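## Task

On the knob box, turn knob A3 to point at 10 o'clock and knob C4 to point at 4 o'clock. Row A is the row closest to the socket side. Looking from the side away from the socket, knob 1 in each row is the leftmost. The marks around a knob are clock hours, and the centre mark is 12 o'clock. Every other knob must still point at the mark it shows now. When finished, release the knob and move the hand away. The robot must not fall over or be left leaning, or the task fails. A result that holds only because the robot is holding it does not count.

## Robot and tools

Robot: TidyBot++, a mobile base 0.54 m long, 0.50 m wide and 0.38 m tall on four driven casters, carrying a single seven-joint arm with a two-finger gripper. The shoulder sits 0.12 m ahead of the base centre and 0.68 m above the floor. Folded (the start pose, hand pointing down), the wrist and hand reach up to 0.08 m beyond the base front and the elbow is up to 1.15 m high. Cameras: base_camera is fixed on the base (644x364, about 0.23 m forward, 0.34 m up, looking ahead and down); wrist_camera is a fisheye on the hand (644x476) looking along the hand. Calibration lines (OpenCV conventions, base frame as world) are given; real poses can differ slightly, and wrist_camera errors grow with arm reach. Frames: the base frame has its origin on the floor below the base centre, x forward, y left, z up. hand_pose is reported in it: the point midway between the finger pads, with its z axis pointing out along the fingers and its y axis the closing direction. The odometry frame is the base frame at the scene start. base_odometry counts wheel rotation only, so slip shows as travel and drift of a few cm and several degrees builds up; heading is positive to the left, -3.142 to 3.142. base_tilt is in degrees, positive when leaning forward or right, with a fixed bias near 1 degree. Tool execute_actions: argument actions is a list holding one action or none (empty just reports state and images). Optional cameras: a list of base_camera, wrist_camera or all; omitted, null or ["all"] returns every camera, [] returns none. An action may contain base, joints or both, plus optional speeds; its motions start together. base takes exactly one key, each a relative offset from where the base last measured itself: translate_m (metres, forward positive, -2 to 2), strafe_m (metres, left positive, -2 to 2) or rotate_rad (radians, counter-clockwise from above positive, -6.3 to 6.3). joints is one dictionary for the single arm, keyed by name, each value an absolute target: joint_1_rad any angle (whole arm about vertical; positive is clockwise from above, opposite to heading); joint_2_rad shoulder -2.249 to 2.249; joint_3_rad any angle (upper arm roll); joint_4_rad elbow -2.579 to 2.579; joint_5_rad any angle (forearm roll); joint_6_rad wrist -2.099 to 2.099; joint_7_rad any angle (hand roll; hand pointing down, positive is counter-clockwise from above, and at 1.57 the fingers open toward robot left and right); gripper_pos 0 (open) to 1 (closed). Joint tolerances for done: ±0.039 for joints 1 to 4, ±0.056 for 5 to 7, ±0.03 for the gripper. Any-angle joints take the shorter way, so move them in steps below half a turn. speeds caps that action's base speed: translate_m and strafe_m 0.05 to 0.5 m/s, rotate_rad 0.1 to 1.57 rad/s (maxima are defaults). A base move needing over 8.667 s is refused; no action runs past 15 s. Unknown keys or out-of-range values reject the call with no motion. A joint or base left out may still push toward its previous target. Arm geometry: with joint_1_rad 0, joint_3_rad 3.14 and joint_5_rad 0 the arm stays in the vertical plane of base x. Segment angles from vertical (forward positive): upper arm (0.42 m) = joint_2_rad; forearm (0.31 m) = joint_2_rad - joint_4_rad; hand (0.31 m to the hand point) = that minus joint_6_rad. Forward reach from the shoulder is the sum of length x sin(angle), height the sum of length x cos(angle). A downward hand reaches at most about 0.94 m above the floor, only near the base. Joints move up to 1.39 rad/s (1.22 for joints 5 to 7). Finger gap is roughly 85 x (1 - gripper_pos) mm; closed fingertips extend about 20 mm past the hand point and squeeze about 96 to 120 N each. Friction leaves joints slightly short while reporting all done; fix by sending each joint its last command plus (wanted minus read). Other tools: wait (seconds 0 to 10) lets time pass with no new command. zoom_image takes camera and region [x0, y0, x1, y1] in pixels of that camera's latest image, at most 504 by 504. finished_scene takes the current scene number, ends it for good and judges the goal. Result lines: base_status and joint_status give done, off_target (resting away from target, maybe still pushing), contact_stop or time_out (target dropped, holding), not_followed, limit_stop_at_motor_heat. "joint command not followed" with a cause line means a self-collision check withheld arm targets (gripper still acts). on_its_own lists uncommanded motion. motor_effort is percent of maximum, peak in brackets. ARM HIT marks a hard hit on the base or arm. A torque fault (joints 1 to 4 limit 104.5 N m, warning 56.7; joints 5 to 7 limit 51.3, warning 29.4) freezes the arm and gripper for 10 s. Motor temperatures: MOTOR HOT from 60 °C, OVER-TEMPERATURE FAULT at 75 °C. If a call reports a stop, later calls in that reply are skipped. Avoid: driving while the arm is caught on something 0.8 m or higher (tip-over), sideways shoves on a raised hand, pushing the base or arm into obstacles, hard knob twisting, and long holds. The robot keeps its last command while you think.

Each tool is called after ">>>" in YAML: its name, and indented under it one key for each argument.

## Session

>>> execute_actions:
  actions: []

Scene clock: 0.00 s.
Motor temperatures (°C, as the motors report them): [29 34 28 30 39 37 35]
base_odometry: x=+0.000 y=+0.000 heading=+0.000 (m, m, rad; odometry frame)
base_tilt: forward=+0.1 right=-0.6 (deg)
base_status: not commanded
joint_positions: joint_1_rad=+0.034 joint_2_rad=-0.326 joint_3_rad=+3.159 joint_4_rad=-2.541 joint_5_rad=+0.022 joint_6_rad=-0.835 joint_7_rad=+1.598 gripper_pos=+0.000
joint_status: not commanded
motor_effort: joint_1_rad=+0 joint_2_rad=-1 joint_3_rad=+1 joint_4_rad=+14 joint_5_rad=+0 joint_6_rad=+0 joint_7_rad=-1 (%)
hand_pose: x=+0.2638 y=-0.0104 z=+0.5815 quat_wxyz=(+0.007, +0.999, -0.005, +0.045) (m; base frame)
pictures: base_camera, wrist_camera
camera_calibration (this result's frames):
wrist_camera: T_world_to_cam=[[-0.0161383, -0.998372, 0.0547002, -0.0419931], [-0.994802, 0.0105317, -0.101278, 0.384276], [0.100537, -0.0560504, -0.993353, 0.690919], [0, 0, 0, 1]] pos_world=[0.312138, -0.00724549, 0.727542]
Images, in order (width x height): base_camera 644x364, wrist_camera 644x476.

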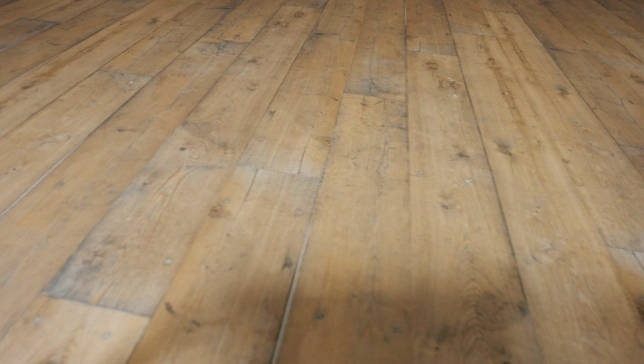

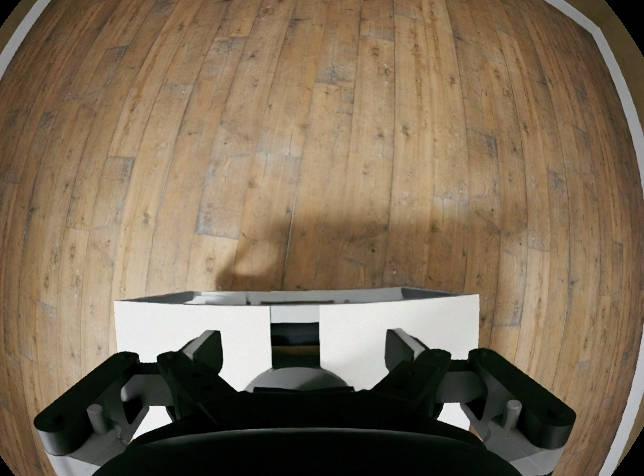

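>>> zoom_image:
  camera: "wrist_camera"
  region: [0, 376, 100, 476]

>>> zoom_image:
  camera: "wrist_camera"
  region: [544, 376, 644, 476]

Region (0, 376, 100, 476) of wrist_camera's 644x476 image, scaled by 5.040.

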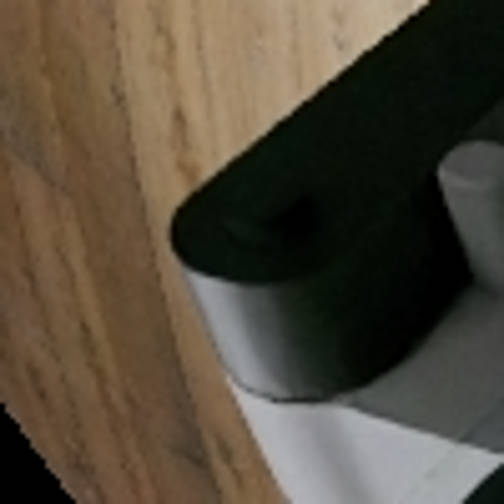

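Region (544, 376, 644, 476) of wrist_camera's 644x476 image, scaled by 5.040.

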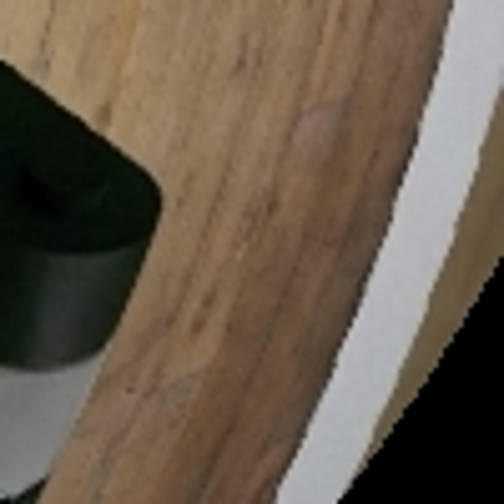

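>>> execute_actions:
  actions:
    - {"base": {"rotate_rad": 2.95}, "joints": {"joint_1_rad": -0.02, "joint_2_rad": -0.3, "joint_3_rad": 3.12, "joint_4_rad": -2.0, "joint_5_rad": -0.024, "joint_6_rad": -0.3}}

Scene clock: 12.07 s.
Motor temperatures (°C, as the motors report them): [29 34 28 30 39 37 35]
base_odometry: x=+0.000 y=+0.000 heading=+2.950 (m, m, rad; odometry frame)
base_tilt: forward=+0.1 right=-0.5 (deg)
base_status: done
joint_positions: joint_1_rad=-0.007 joint_2_rad=-0.314 joint_3_rad=+3.135 joint_4_rad=-2.005 joint_5_rad=+0.001 joint_6_rad=-0.319 joint_7_rad=+1.598 gripper_pos=+0.000
joint_status: all done
motor_effort: joint_1_rad=+1(1) joint_2_rad=-7(10) joint_3_rad=+1(3) joint_4_rad=+22(21) joint_5_rad=+0(1) joint_6_rad=+6(6) joint_7_rad=+0(1) (%)
hand_pose: x=+0.5826 y=+0.0079 z=+0.9117 quat_wxyz=(+0.005, +0.844, +0.018, +0.536) (m; base frame)
pictures: base_camera, wrist_camera
camera_calibration (this result's frames):
wrist_camera: T_world_to_cam=[[-0.0129299, -0.998992, 0.0429822, -0.0278221], [-0.415288, -0.0337379, -0.909064, 1.13388], [0.909598, -0.0296041, -0.414434, -0.011536], [0, 0, 0, 1]] pos_world=[0.481019, 0.010119, 1.02718]
Images, in order (width x height): base_camera 644x364, wrist_camera 644x476.

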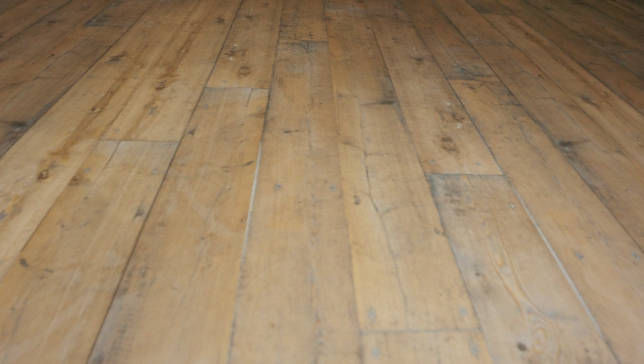

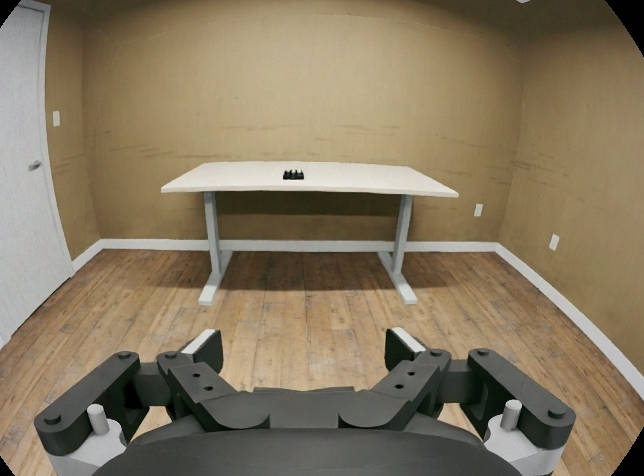

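>>> zoom_image:
  camera: "wrist_camera"
  region: [260, 150, 330, 200]

Region (260, 150, 330, 200) of wrist_camera's 644x476 image, scaled by 7.200; it fills the top 360 rows of this view, and the rest is white.

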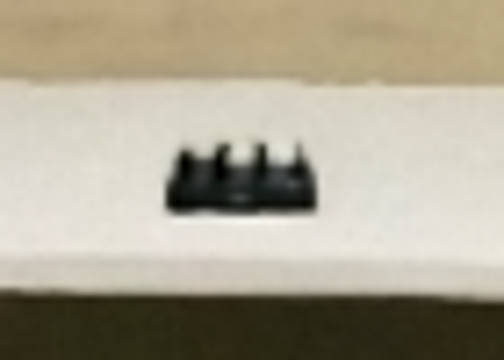

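>>> execute_actions:
  actions:
    - {"base": {"translate_m": 1.47}, "joints": {"joint_1_rad": -0.007, "joint_2_rad": 0.135, "joint_3_rad": 3.16, "joint_4_rad": -1.322, "joint_5_rad": 0.001, "joint_6_rad": -1.715, "joint_7_rad": 1.55, "gripper_pos": 0.84}}
  cameras: ["wrist_camera"]

Scene clock: 39.73 s.
Motor temperatures (°C, as the motors report them): [29 34 28 30 39 37 35]
base_odometry: x=-1.443 y=+0.279 heading=+2.950 (m, m, rad; odometry frame)
base_tilt: forward=+0.1 right=-0.5 (deg)
base_status: done
joint_positions: joint_1_rad=-0.007 joint_2_rad=+0.125 joint_3_rad=+3.136 joint_4_rad=-1.332 joint_5_rad=+0.001 joint_6_rad=-1.693 joint_7_rad=+1.583 gripper_pos=+0.840
joint_status: all done
motor_effort: joint_1_rad=+0(0) joint_2_rad=-18(21) joint_3_rad=+0(1) joint_4_rad=+17(22) joint_5_rad=+0(1) joint_6_rad=+0(7) joint_7_rad=-1(0) (%)
hand_pose: x=+0.4812 y=+0.0056 z=+0.8236 quat_wxyz=(+0.000, +1.000, +0.012, -0.004) (m; base frame)
pictures: wrist_camera
camera_calibration (this result's frames):
wrist_camera: T_world_to_cam=[[0.0231444, -0.998885, 0.0411557, -0.0434897], [-0.999726, -0.0232684, -0.00253595, 0.546112], [0.00349075, -0.0410857, -0.99915, 0.961834], [0, 0, 0, 1]] pos_world=[0.543612, 0.00878351, 0.964191]
Images, in order (width x height): wrist_camera 644x476.

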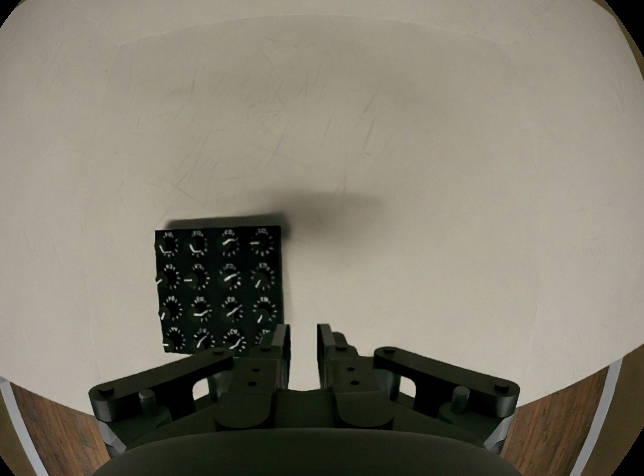

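>>> zoom_image:
  camera: "wrist_camera"
  region: [145, 210, 345, 390]

Region (145, 210, 345, 390) of wrist_camera's 644x476 image, scaled by 2.520; it fills the top 454 rows of this view, and the rest is white.

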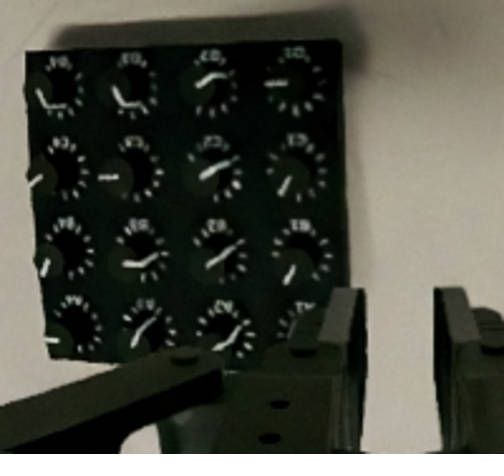

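>>> execute_actions:
  actions:
    - {"base": {"strafe_m": 0.0814}, "speeds": {"strafe_m": 0.2}, "joints": {"joint_1_rad": -0.007, "joint_2_rad": 0.034, "joint_3_rad": 3.136, "joint_4_rad": -1.543, "joint_6_rad": -1.534, "joint_7_rad": 1.57, "gripper_pos": 0.81}}
  cameras: ["wrist_camera"]

>>> zoom_image:
  camera: "wrist_camera"
  region: [224, 190, 424, 390]

>>> zoom_image:
  camera: "wrist_camera"
  region: [234, 230, 374, 390]

Scene clock: 76.83 s.
Motor temperatures (°C, as the motors report them): [29 34 28 30 39 37 35]
base_odometry: x=-1.459 y=+0.199 heading=+2.950 (m, m, rad; odometry frame)
base_tilt: forward=+0.1 right=-0.5 (deg)
base_status: done
joint_positions: joint_1_rad=-0.009 joint_2_rad=+0.054 joint_3_rad=+3.138 joint_4_rad=-1.533 joint_5_rad=+0.001 joint_6_rad=-1.560 joint_7_rad=+1.583 gripper_pos=+0.810
joint_status: all done
motor_effort: joint_1_rad=+1(3) joint_2_rad=-16(19) joint_3_rad=+0(2) joint_4_rad=+17(17) joint_5_rad=+0(0) joint_6_rad=-1(0) joint_7_rad=+0(1) (%)
hand_pose: x=+0.4542 y=+0.0053 z=+0.7856 quat_wxyz=(+0.000, +1.000, +0.012, -0.003) (m; base frame)
pictures: wrist_camera
camera_calibration (this result's frames):
wrist_camera: T_world_to_cam=[[0.0229025, -0.998869, 0.0416737, -0.0419559], [-0.999718, -0.0231464, -0.00537801, 0.52131], [0.00633652, -0.0415388, -0.999117, 0.922639], [0, 0, 0, 1]] pos_world=[0.516277, 0.00848333, 0.926377]
Images, in order (width x height): wrist_camera 644x476.

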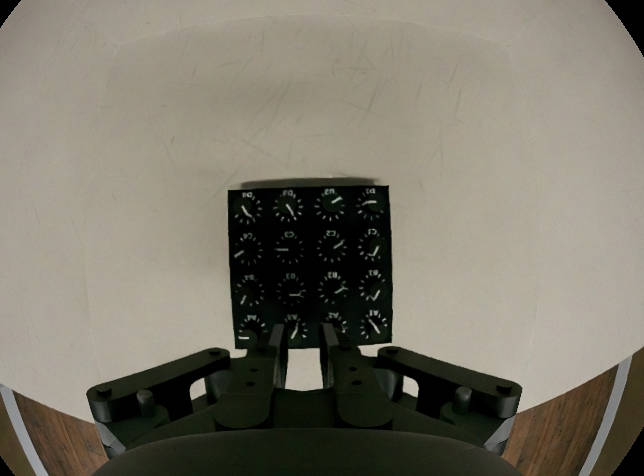

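Region (224, 190, 424, 390) of wrist_camera's 644x476 image, scaled by 2.520.

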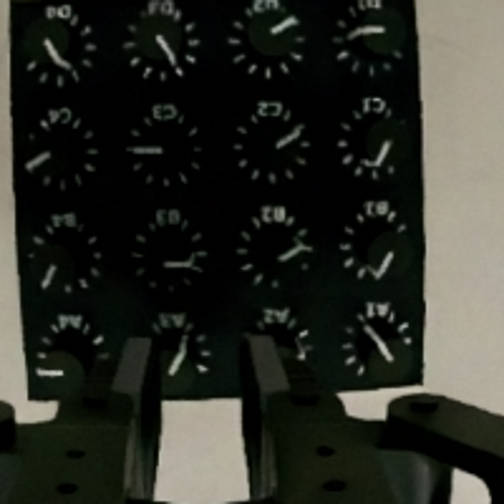

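Region (234, 230, 374, 390) of wrist_camera's 644x476 image, scaled by 3.150; it fills the left 441 columns of this view, and the rest is white.

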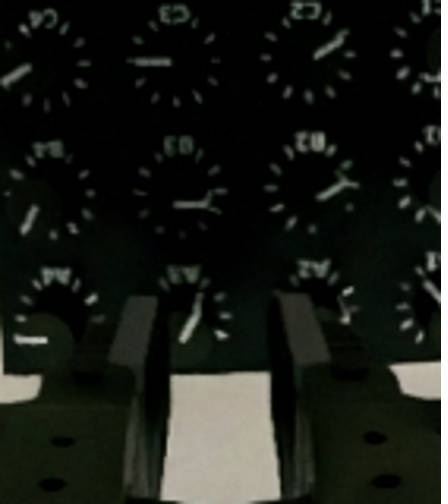

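>>> execute_actions:
  actions:
    - {"base": {"strafe_m": 0.007}, "speeds": {"strafe_m": 0.05}, "joints": {"joint_2_rad": 0.05, "joint_4_rad": -1.561, "joint_6_rad": -1.519}}
  cameras: ["wrist_camera"]

>>> zoom_image:
  camera: "wrist_camera"
  region: [234, 230, 374, 390]

Scene clock: 88.67 s.
Motor temperatures (°C, as the motors report them): [29 34 28 30 39 37 35]
base_odometry: x=-1.460 y=+0.192 heading=+2.950 (m, m, rad; odometry frame)
base_tilt: forward=+0.1 right=-0.5 (deg)
base_status: done
joint_positions: joint_1_rad=-0.009 joint_2_rad=+0.054 joint_3_rad=+3.138 joint_4_rad=-1.551 joint_5_rad=+0.001 joint_6_rad=-1.545 joint_7_rad=+1.583 gripper_pos=+0.810
joint_status: all done
motor_effort: joint_1_rad=+0(3) joint_2_rad=-16(17) joint_3_rad=+0(2) joint_4_rad=+17(18) joint_5_rad=+0(1) joint_6_rad=-1(0) joint_7_rad=+0(0) (%)
hand_pose: x=+0.4531 y=+0.0053 z=+0.7799 quat_wxyz=(+0.000, +1.000, +0.012, -0.004) (m; base frame)
pictures: wrist_camera
camera_calibration (this result's frames):
wrist_camera: T_world_to_cam=[[0.0231667, -0.998864, 0.0416397, -0.0417568], [-0.999726, -0.0232807, -0.00225465, 0.51773], [0.00322148, -0.041576, -0.99913, 0.918315], [0, 0, 0, 1]] pos_world=[0.515597, 0.00852363, 0.920422]
Images, in order (width x height): wrist_camera 644x476.

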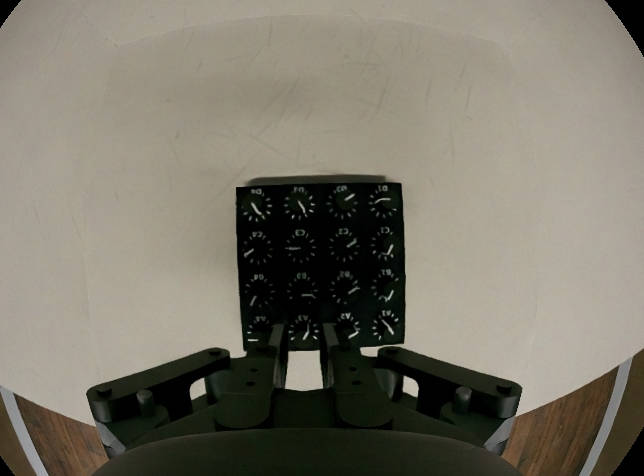

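Region (234, 230, 374, 390) of wrist_camera's 644x476 image, scaled by 3.150; it fills the left 441 columns of this view, and the rest is white.

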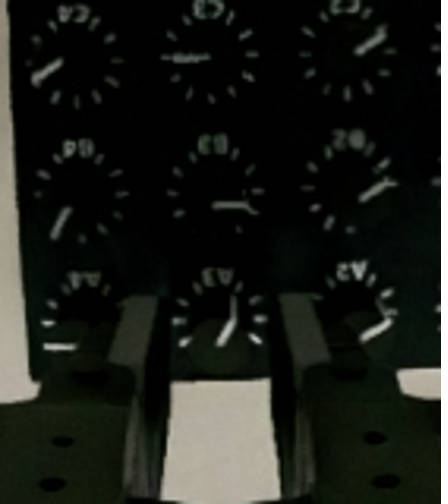

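>>> execute_actions:
  actions:
    - {"joints": {"joint_4_rad": -1.617, "joint_6_rad": -1.463}}
  cameras: ["wrist_camera"]

>>> zoom_image:
  camera: "wrist_camera"
  region: [234, 230, 374, 390]

Scene clock: 93.87 s.
Motor temperatures (°C, as the motors report them): [29 34 28 30 39 37 35]
base_odometry: x=-1.460 y=+0.192 heading=+2.950 (m, m, rad; odometry frame)
base_tilt: forward=+0.1 right=-0.5 (deg)
base_status: not commanded
joint_positions: joint_1_rad=-0.009 joint_2_rad=+0.053 joint_3_rad=+3.138 joint_4_rad=-1.608 joint_5_rad=+0.001 joint_6_rad=-1.488 joint_7_rad=+1.583 gripper_pos=+0.810
joint_status: all done
motor_effort: joint_1_rad=+1(1) joint_2_rad=-14(17) joint_3_rad=+0(1) joint_4_rad=+16(18) joint_5_rad=+0(1) joint_6_rad=+0(1) joint_7_rad=+0(0) (%)
hand_pose: x=+0.4521 y=+0.0053 z=+0.7625 quat_wxyz=(+0.000, +1.000, +0.012, -0.003) (m; base frame)
pictures: wrist_camera
camera_calibration (this result's frames):
wrist_camera: T_world_to_cam=[[0.0231451, -0.998864, 0.0416596, -0.0410249], [-0.999719, -0.0233359, -0.00409886, 0.518101], [0.00506637, -0.0415531, -0.999123, 0.900152], [0, 0, 0, 1]] pos_world=[0.514345, 0.00851617, 0.903196]
Images, in order (width x height): wrist_camera 644x476.

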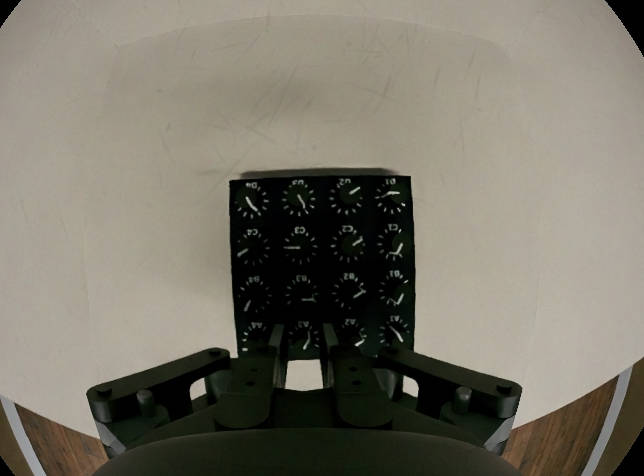

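Region (234, 230, 374, 390) of wrist_camera's 644x476 image, scaled by 3.150; it fills the left 441 columns of this view, and the rest is white.

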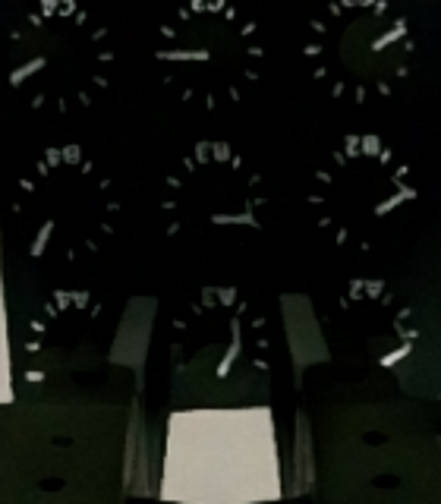

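>>> execute_actions:
  actions:
    - {"joints": {"joint_2_rad": 0.027, "gripper_pos": 0.96}}
  cameras: []

>>> execute_actions:
  actions:
    - {"joints": {"joint_2_rad": 0.045, "joint_7_rad": 0.001}}
  cameras: ["wrist_camera"]

>>> zoom_image:
  camera: "wrist_camera"
  region: [204, 190, 404, 390]

Scene clock: 100.30 s.
Motor temperatures (°C, as the motors report them): [29 34 28 30 39 37 35]
base_odometry: x=-1.460 y=+0.192 heading=+2.950 (m, m, rad; odometry frame)
base_tilt: forward=+0.1 right=-0.5 (deg)
base_status: not commanded
joint_positions: joint_1_rad=-0.009 joint_2_rad=+0.047 joint_3_rad=+3.138 joint_4_rad=-1.610 joint_5_rad=+0.001 joint_6_rad=-1.487 joint_7_rad=+1.583 gripper_pos=+0.938
joint_status: all done
motor_effort: joint_1_rad=+0(0) joint_2_rad=-17(17) joint_3_rad=+0(0) joint_4_rad=+18(18) joint_5_rad=+0(1) joint_6_rad=-1(2) joint_7_rad=+0(1) (%)
hand_pose: x=+0.4511 y=+0.0053 z=+0.7638 quat_wxyz=(+0.000, +1.000, +0.012, -0.001) (m; base frame)
pictures: none
No camera images: the call's "cameras" was empty. Leave "cameras" out to get every camera's image.

Scene clock: 102.07 s.
Motor temperatures (°C, as the motors report them): [29 34 28 30 39 37 35]
base_odometry: x=-1.460 y=+0.192 heading=+2.950 (m, m, rad; odometry frame)
base_tilt: forward=+0.1 right=-0.5 (deg)
base_status: not commanded
joint_positions: joint_1_rad=-0.009 joint_2_rad=+0.047 joint_3_rad=+3.138 joint_4_rad=-1.610 joint_5_rad=+0.001 joint_6_rad=-1.487 joint_7_rad=+0.014 gripper_pos=+0.938
joint_status: all done
motor_effort: joint_1_rad=+1(1) joint_2_rad=-17(17) joint_3_rad=+0(0) joint_4_rad=+18(18) joint_5_rad=+0(0) joint_6_rad=+0(0) joint_7_rad=-1(1) (%)
hand_pose: x=+0.4511 y=+0.0053 z=+0.7638 quat_wxyz=(+0.001, +0.716, -0.698, -0.001) (m; base frame)
pictures: wrist_camera
camera_calibration (this result's frames):
wrist_camera: T_world_to_cam=[[-0.998745, -0.0244841, 0.0436903, 0.413279], [-0.0250162, 0.999619, -0.0116751, 0.077818], [-0.0433878, -0.0127534, -0.998977, 0.923013], [0, 0, 0, 1]] pos_world=[0.454754, -0.055898, 0.904921]
Images, in order (width x height): wrist_camera 644x476.

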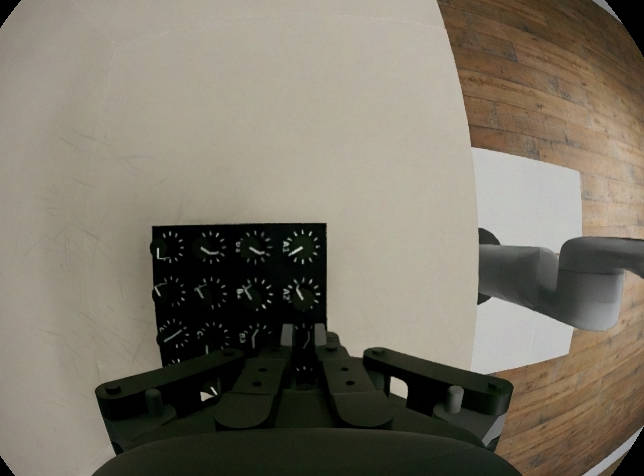

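Region (204, 190, 404, 390) of wrist_camera's 644x476 image, scaled by 2.520.

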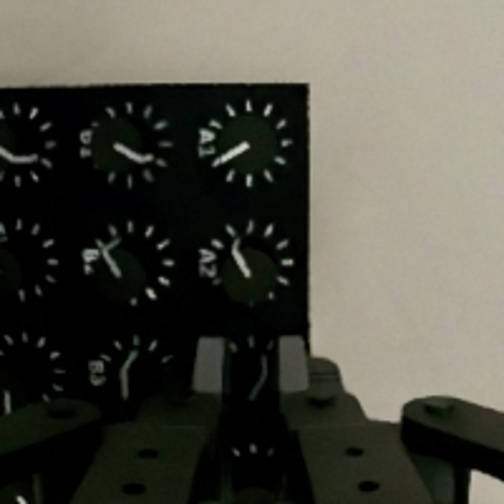

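>>> execute_actions:
  actions:
    - {"joints": {"gripper_pos": 0.81, "joint_4_rad": -1.604, "joint_6_rad": -1.51, "joint_7_rad": 0.014}}
  cameras: []

>>> execute_actions:
  actions:
    - {"joints": {"joint_4_rad": -1.549, "joint_6_rad": -1.567}}
  cameras: []

>>> execute_actions:
  actions:
    - {"base": {"strafe_m": 0.0288}, "speeds": {"strafe_m": 0.05}, "joints": {"joint_2_rad": 0.19, "joint_4_rad": -1.396, "joint_6_rad": -1.596}}
  cameras: ["wrist_camera"]

>>> zoom_image:
  camera: "wrist_camera"
  region: [234, 230, 374, 390]

Scene clock: 120.57 s.
Motor temperatures (°C, as the motors report them): [29 34 28 30 39 37 35]
base_odometry: x=-1.460 y=+0.192 heading=+2.950 (m, m, rad; odometry frame)
base_tilt: forward=+0.1 right=-0.5 (deg)
base_status: not commanded
joint_positions: joint_1_rad=-0.009 joint_2_rad=+0.047 joint_3_rad=+3.138 joint_4_rad=-1.606 joint_5_rad=+0.001 joint_6_rad=-1.488 joint_7_rad=+0.014 gripper_pos=+0.810
joint_status: all done
motor_effort: joint_1_rad=+0(1) joint_2_rad=-16(17) joint_3_rad=+0(0) joint_4_rad=+17(18) joint_5_rad=+0(0) joint_6_rad=+0(1) joint_7_rad=+0(0) (%)
hand_pose: x=+0.4520 y=+0.0053 z=+0.7648 quat_wxyz=(+0.000, +0.716, -0.698, +0.000) (m; base frame)
pictures: none
No camera images: the call's "cameras" was empty. Leave "cameras" out to get every camera's image.

Scene clock: 121.33 s.
Motor temperatures (°C, as the motors report them): [29 34 28 30 39 37 35]
base_odometry: x=-1.460 y=+0.192 heading=+2.950 (m, m, rad; odometry frame)
base_tilt: forward=+0.1 right=-0.6 (deg)
base_status: not commanded
joint_positions: joint_1_rad=-0.009 joint_2_rad=+0.047 joint_3_rad=+3.138 joint_4_rad=-1.556 joint_5_rad=+0.001 joint_6_rad=-1.542 joint_7_rad=+0.014 gripper_pos=+0.810
joint_status: all done
motor_effort: joint_1_rad=+1(0) joint_2_rad=-16(17) joint_3_rad=+0(0) joint_4_rad=+17(17) joint_5_rad=+0(0) joint_6_rad=-1(1) joint_7_rad=+0(0) (%)
hand_pose: x=+0.4520 y=+0.0053 z=+0.7807 quat_wxyz=(+0.001, +0.716, -0.698, -0.001) (m; base frame)
pictures: none
No camera images: the call's "cameras" was empty. Leave "cameras" out to get every camera's image.

Scene clock: 122.43 s.
Motor temperatures (°C, as the motors report them): [29 34 28 30 39 37 35]
base_odometry: x=-1.466 y=+0.164 heading=+2.950 (m, m, rad; odometry frame)
base_tilt: forward=+0.1 right=-0.5 (deg)
base_status: done
joint_positions: joint_1_rad=-0.009 joint_2_rad=+0.180 joint_3_rad=+3.138 joint_4_rad=-1.407 joint_5_rad=+0.001 joint_6_rad=-1.569 joint_7_rad=+0.014 gripper_pos=+0.810
joint_status: all done
motor_effort: joint_1_rad=+1(3) joint_2_rad=-21(22) joint_3_rad=+0(1) joint_4_rad=+17(18) joint_5_rad=-1(0) joint_6_rad=-2(0) joint_7_rad=-1(0) (%)
hand_pose: x=+0.5042 y=+0.0059 z=+0.7796 quat_wxyz=(+0.005, +0.716, -0.698, -0.005) (m; base frame)
pictures: wrist_camera
camera_calibration (this result's frames):
wrist_camera: T_world_to_cam=[[-0.998211, -0.0243731, 0.0545888, 0.456811], [-0.0250126, 0.999626, -0.0110628, 0.0782479], [-0.0542987, -0.0124084, -0.998448, 0.946218], [0, 0, 0, 1]] pos_world=[0.50933, -0.0553437, 0.920678]
Images, in order (width x height): wrist_camera 644x476.

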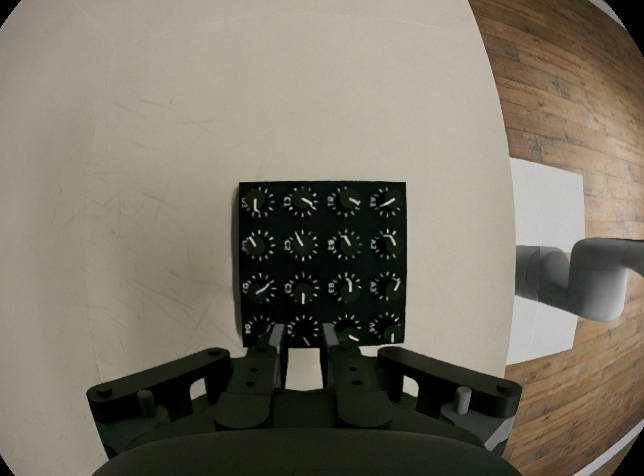

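Region (234, 230, 374, 390) of wrist_camera's 644x476 image, scaled by 3.150; it fills the left 441 columns of this view, and the rest is white.

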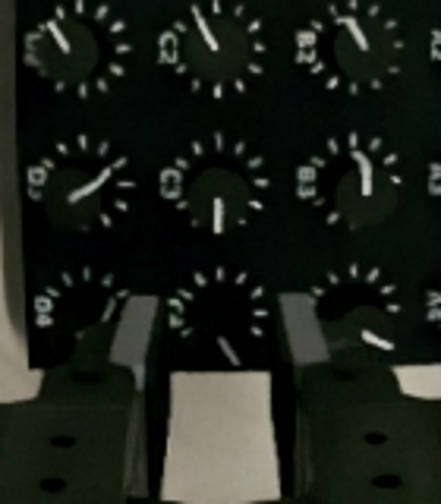

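>>> execute_actions:
  actions:
    - {"joints": {"joint_2_rad": 0.18, "joint_4_rad": -1.413, "joint_6_rad": -1.545}}
  cameras: []

>>> execute_actions:
  actions:
    - {"joints": {"joint_4_rad": -1.466, "joint_6_rad": -1.491}}
  cameras: ["wrist_camera"]

>>> zoom_image:
  camera: "wrist_camera"
  region: [234, 230, 374, 390]

Scene clock: 131.33 s.
Motor temperatures (°C, as the motors report them): [29 34 28 30 39 37 35]
base_odometry: x=-1.466 y=+0.164 heading=+2.950 (m, m, rad; odometry frame)
base_tilt: forward=+0.1 right=-0.5 (deg)
base_status: not commanded
joint_positions: joint_1_rad=-0.009 joint_2_rad=+0.180 joint_3_rad=+3.138 joint_4_rad=-1.412 joint_5_rad=+0.001 joint_6_rad=-1.568 joint_7_rad=+0.014 gripper_pos=+0.810
joint_status: all done
motor_effort: joint_1_rad=+0(1) joint_2_rad=-20(22) joint_3_rad=+0(0) joint_4_rad=+17(18) joint_5_rad=+0(0) joint_6_rad=-1(2) joint_7_rad=+0(0) (%)
hand_pose: x=+0.5029 y=+0.0058 z=+0.7781 quat_wxyz=(+0.006, +0.716, -0.698, -0.006) (m; base frame)
pictures: none
No camera images: the call's "cameras" was empty. Leave "cameras" out to get every camera's image.

Scene clock: 132.10 s.
Motor temperatures (°C, as the motors report them): [29 34 28 30 39 37 35]
base_odometry: x=-1.466 y=+0.164 heading=+2.950 (m, m, rad; odometry frame)
base_tilt: forward=+0.1 right=-0.5 (deg)
base_status: not commanded
joint_positions: joint_1_rad=-0.009 joint_2_rad=+0.180 joint_3_rad=+3.138 joint_4_rad=-1.459 joint_5_rad=+0.001 joint_6_rad=-1.516 joint_7_rad=+0.014 gripper_pos=+0.810
joint_status: all done
motor_effort: joint_1_rad=+0(0) joint_2_rad=-20(21) joint_3_rad=+0(0) joint_4_rad=+17(17) joint_5_rad=+0(0) joint_6_rad=-1(2) joint_7_rad=+0(0) (%)
hand_pose: x=+0.5037 y=+0.0059 z=+0.7632 quat_wxyz=(+0.005, +0.716, -0.698, -0.004) (m; base frame)
pictures: wrist_camera
camera_calibration (this result's frames):
wrist_camera: T_world_to_cam=[[-0.998254, -0.0244246, 0.0537887, 0.457903], [-0.0250547, 0.999625, -0.0110703, 0.0780762], [-0.0534981, -0.0123986, -0.998491, 0.929411], [0, 0, 0, 1]] pos_world=[0.508781, -0.0553394, 0.904243]
Images, in order (width x height): wrist_camera 644x476.

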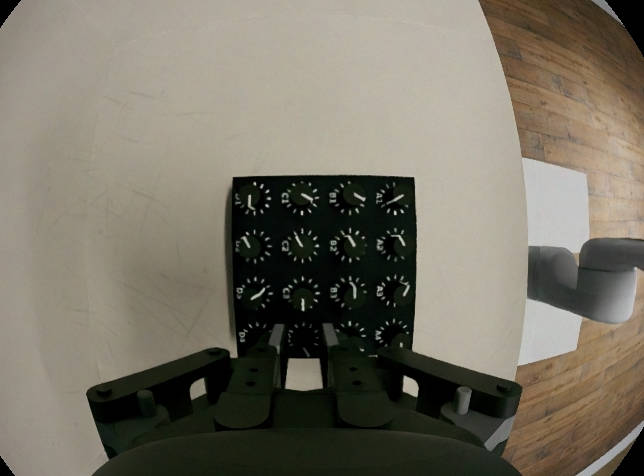

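Region (234, 230, 374, 390) of wrist_camera's 644x476 image, scaled by 3.150; it fills the left 441 columns of this view, and the rest is white.

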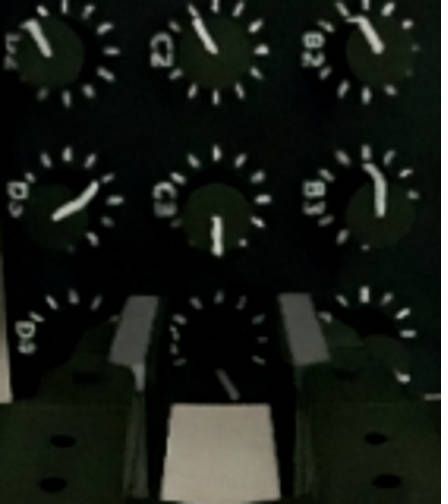

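Centered on C4. Grip, turn 60° clockwise, then release.

>>> execute_actions:
  actions:
    - {"joints": {"gripper_pos": 0.96}}
  cameras: []

>>> execute_actions:
  actions:
    - {"joints": {"joint_7_rad": -1.046}}
  cameras: []

>>> execute_actions:
  actions:
    - {"joints": {"gripper_pos": 0.87, "joint_4_rad": -1.455, "joint_6_rad": -1.539}}
  cameras: ["wrist_camera"]

>>> zoom_image:
  camera: "wrist_camera"
  region: [184, 190, 384, 390]

Scene clock: 136.17 s.
Motor temperatures (°C, as the motors report them): [29 34 28 30 39 37 35]
base_odometry: x=-1.466 y=+0.164 heading=+2.950 (m, m, rad; odometry frame)
base_tilt: forward=+0.1 right=-0.5 (deg)
base_status: not commanded
joint_positions: joint_1_rad=-0.009 joint_2_rad=+0.179 joint_3_rad=+3.138 joint_4_rad=-1.459 joint_5_rad=+0.001 joint_6_rad=-1.516 joint_7_rad=+0.014 gripper_pos=+0.939
joint_status: all done
motor_effort: joint_1_rad=+0(1) joint_2_rad=-19(20) joint_3_rad=+0(0) joint_4_rad=+16(17) joint_5_rad=+0(0) joint_6_rad=-1(0) joint_7_rad=-1(1) (%)
hand_pose: x=+0.5038 y=+0.0059 z=+0.7634 quat_wxyz=(+0.004, +0.716, -0.698, -0.004) (m; base frame)
pictures: none
No camera images: the call's "cameras" was empty. Leave "cameras" out to get every camera's image.

Scene clock: 137.53 s.
Motor temperatures (°C, as the motors report them): [29 34 28 30 39 37 35]
base_odometry: x=-1.466 y=+0.164 heading=+2.950 (m, m, rad; odometry frame)
base_tilt: forward=+0.1 right=-0.5 (deg)
base_status: not commanded
joint_positions: joint_1_rad=-0.009 joint_2_rad=+0.179 joint_3_rad=+3.138 joint_4_rad=-1.459 joint_5_rad=+0.001 joint_6_rad=-1.516 joint_7_rad=-1.034 gripper_pos=+0.939
joint_status: all done
motor_effort: joint_1_rad=+2(1) joint_2_rad=-18(19) joint_3_rad=+1(1) joint_4_rad=+16(17) joint_5_rad=+1(1) joint_6_rad=-1(1) joint_7_rad=+0(1) (%)
hand_pose: x=+0.5038 y=+0.0059 z=+0.7634 quat_wxyz=(+0.006, +0.272, -0.962, -0.001) (m; base frame)
pictures: none
No camera images: the call's "cameras" was empty. Leave "cameras" out to get every camera's image.

Scene clock: 138.03 s.
Motor temperatures (°C, as the motors report them): [29 34 28 30 39 37 35]
base_odometry: x=-1.466 y=+0.164 heading=+2.950 (m, m, rad; odometry frame)
base_tilt: forward=+0.1 right=-0.5 (deg)
base_status: not commanded
joint_positions: joint_1_rad=-0.009 joint_2_rad=+0.179 joint_3_rad=+3.138 joint_4_rad=-1.459 joint_5_rad=+0.001 joint_6_rad=-1.516 joint_7_rad=-1.034 gripper_pos=+0.870
joint_status: all done
motor_effort: joint_1_rad=+0(2) joint_2_rad=-20(21) joint_3_rad=+0(1) joint_4_rad=+17(17) joint_5_rad=+0(1) joint_6_rad=-2(1) joint_7_rad=+0(0) (%)
hand_pose: x=+0.5036 y=+0.0059 z=+0.7635 quat_wxyz=(+0.006, +0.272, -0.962, -0.001) (m; base frame)
pictures: wrist_camera
camera_calibration (this result's frames):
wrist_camera: T_world_to_cam=[[-0.520172, 0.852759, 0.0471567, 0.216891], [0.852961, 0.521511, -0.0219816, -0.352952], [-0.0433377, 0.0287887, -0.998646, 0.924488], [0, 0, 0, 1]] pos_world=[0.45394, -0.0275026, 0.905249]
Images, in order (width x height): wrist_camera 644x476.

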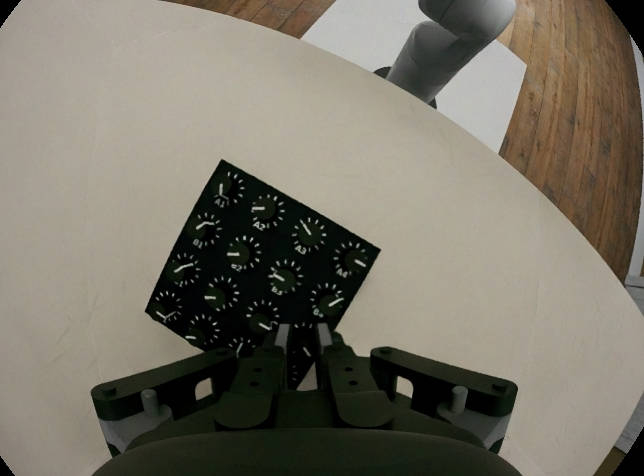

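Region (184, 190, 384, 390) of wrist_camera's 644x476 image, scaled by 2.520.

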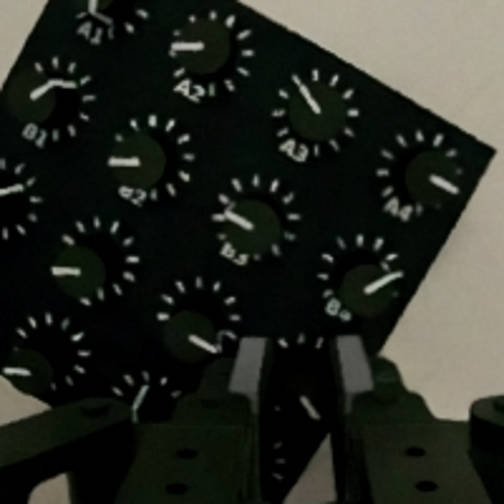

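>>> zoom_image:
  camera: "wrist_camera"
  region: [280, 205, 340, 265]

>>> execute_actions:
  actions:
    - {"joints": {"joint_4_rad": -1.38, "joint_6_rad": -1.616}}
  cameras: ["wrist_camera"]

>>> zoom_image:
  camera: "wrist_camera"
  region: [150, 160, 390, 390]

Region (280, 205, 340, 265) of wrist_camera's 644x476 image, scaled by 8.400.

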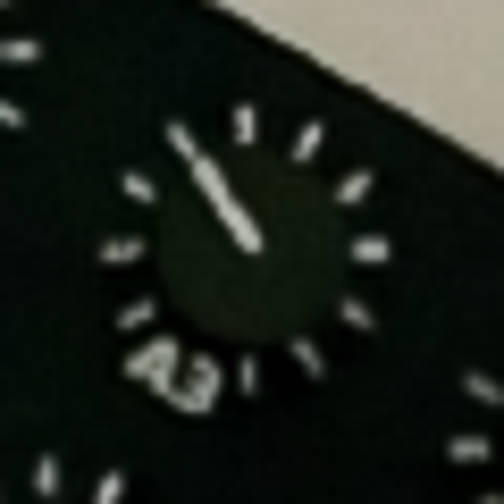

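Scene clock: 141.83 s.
Motor temperatures (°C, as the motors report them): [29 34 28 30 39 37 35]
base_odometry: x=-1.466 y=+0.164 heading=+2.950 (m, m, rad; odometry frame)
base_tilt: forward=+0.1 right=-0.5 (deg)
base_status: not commanded
joint_positions: joint_1_rad=-0.009 joint_2_rad=+0.179 joint_3_rad=+3.138 joint_4_rad=-1.387 joint_5_rad=+0.001 joint_6_rad=-1.591 joint_7_rad=-1.034 gripper_pos=+0.870
joint_status: all done
motor_effort: joint_1_rad=+1(0) joint_2_rad=-20(21) joint_3_rad=+0(0) joint_4_rad=+17(18) joint_5_rad=+0(1) joint_6_rad=-2(2) joint_7_rad=+0(0) (%)
hand_pose: x=+0.5034 y=+0.0058 z=+0.7861 quat_wxyz=(+0.008, +0.272, -0.962, -0.002) (m; base frame)
pictures: wrist_camera
camera_calibration (this result's frames):
wrist_camera: T_world_to_cam=[[-0.519979, 0.852797, 0.0485629, 0.214554], [0.852934, 0.52145, -0.0243591, -0.350428], [-0.0460965, 0.0287548, -0.998523, 0.948378], [0, 0, 0, 1]] pos_world=[0.454173, -0.027511, 0.928022]
Images, in order (width x height): wrist_camera 644x476.

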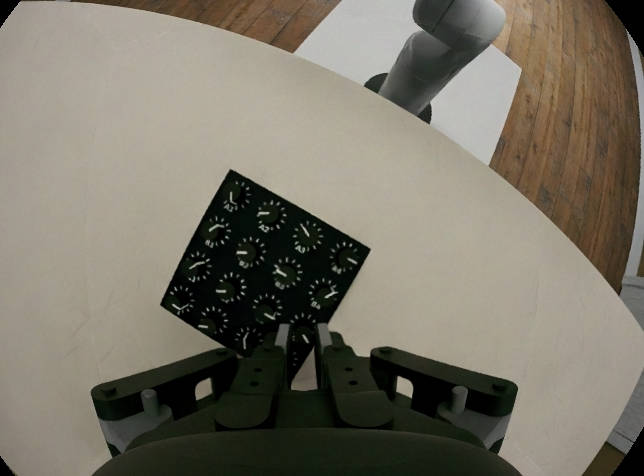

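Region (150, 160, 390, 390) of wrist_camera's 644x476 image, scaled by 2.100; it fills the top 483 rows of this view, and the rest is white.

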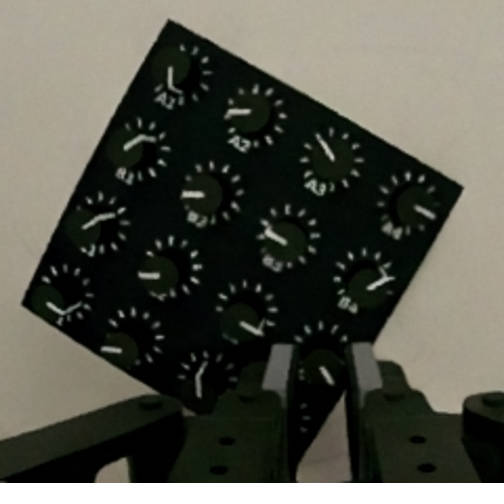

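>>> execute_actions:
  actions:
    - {"base": {"translate_m": -0.3}, "joints": {"joint_2_rad": -0.05, "joint_6_rad": -1.45, "joint_7_rad": 0.5, "gripper_pos": 0.0}}
  cameras: ["wrist_camera"]

Scene clock: 152.13 s.
Motor temperatures (°C, as the motors report them): [29 34 28 30 39 37 35]
base_odometry: x=-1.171 y=+0.106 heading=+2.950 (m, m, rad; odometry frame)
base_tilt: forward=+0.1 right=-0.5 (deg)
base_status: done
joint_positions: joint_1_rad=-0.009 joint_2_rad=-0.046 joint_3_rad=+3.138 joint_4_rad=-1.386 joint_5_rad=+0.001 joint_6_rad=-1.477 joint_7_rad=+0.486 gripper_pos=+0.000
joint_status: all done
motor_effort: joint_1_rad=+1(1) joint_2_rad=-14(24) joint_3_rad=+0(0) joint_4_rad=+18(19) joint_5_rad=+0(1) joint_6_rad=+2(2) joint_7_rad=+0(1) (%)
hand_pose: x=+0.5046 y=+0.0060 z=+0.8789 quat_wxyz=(-0.084, +0.849, -0.504, +0.138) (m; base frame)
pictures: wrist_camera
camera_calibration (this result's frames):
wrist_camera: T_world_to_cam=[[-0.845158, -0.476443, -0.242303, 0.638263], [-0.449574, 0.878815, -0.159898, 0.425022], [0.289121, -0.0262065, -0.956934, 0.835682], [0, 0, 0, 1]] pos_world=[0.488898, -0.0475199, 1.0223]
Images, in order (width x height): wrist_camera 644x476.

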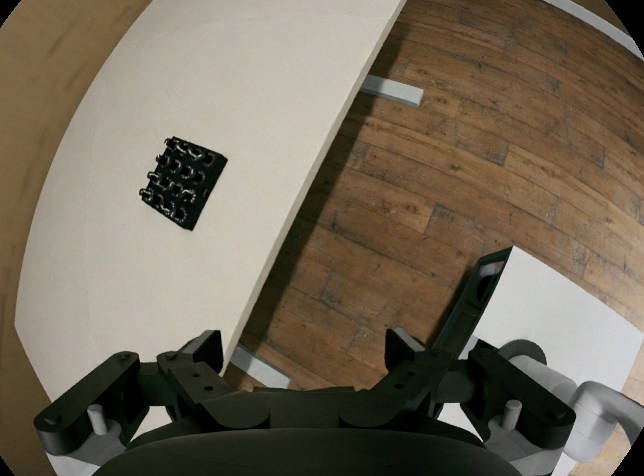

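>>> zoom_image:
  camera: "wrist_camera"
  region: [130, 130, 235, 235]

Region (130, 130, 235, 235) of wrist_camera's 644x476 image, scaled by 4.800.

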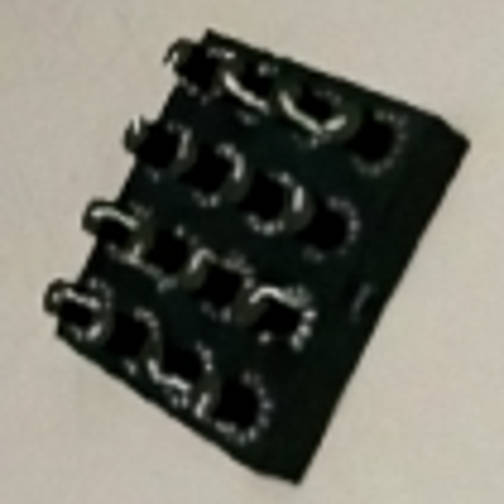

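>>> finished_scene:
  scene: 2

The scene is finished: the task was done.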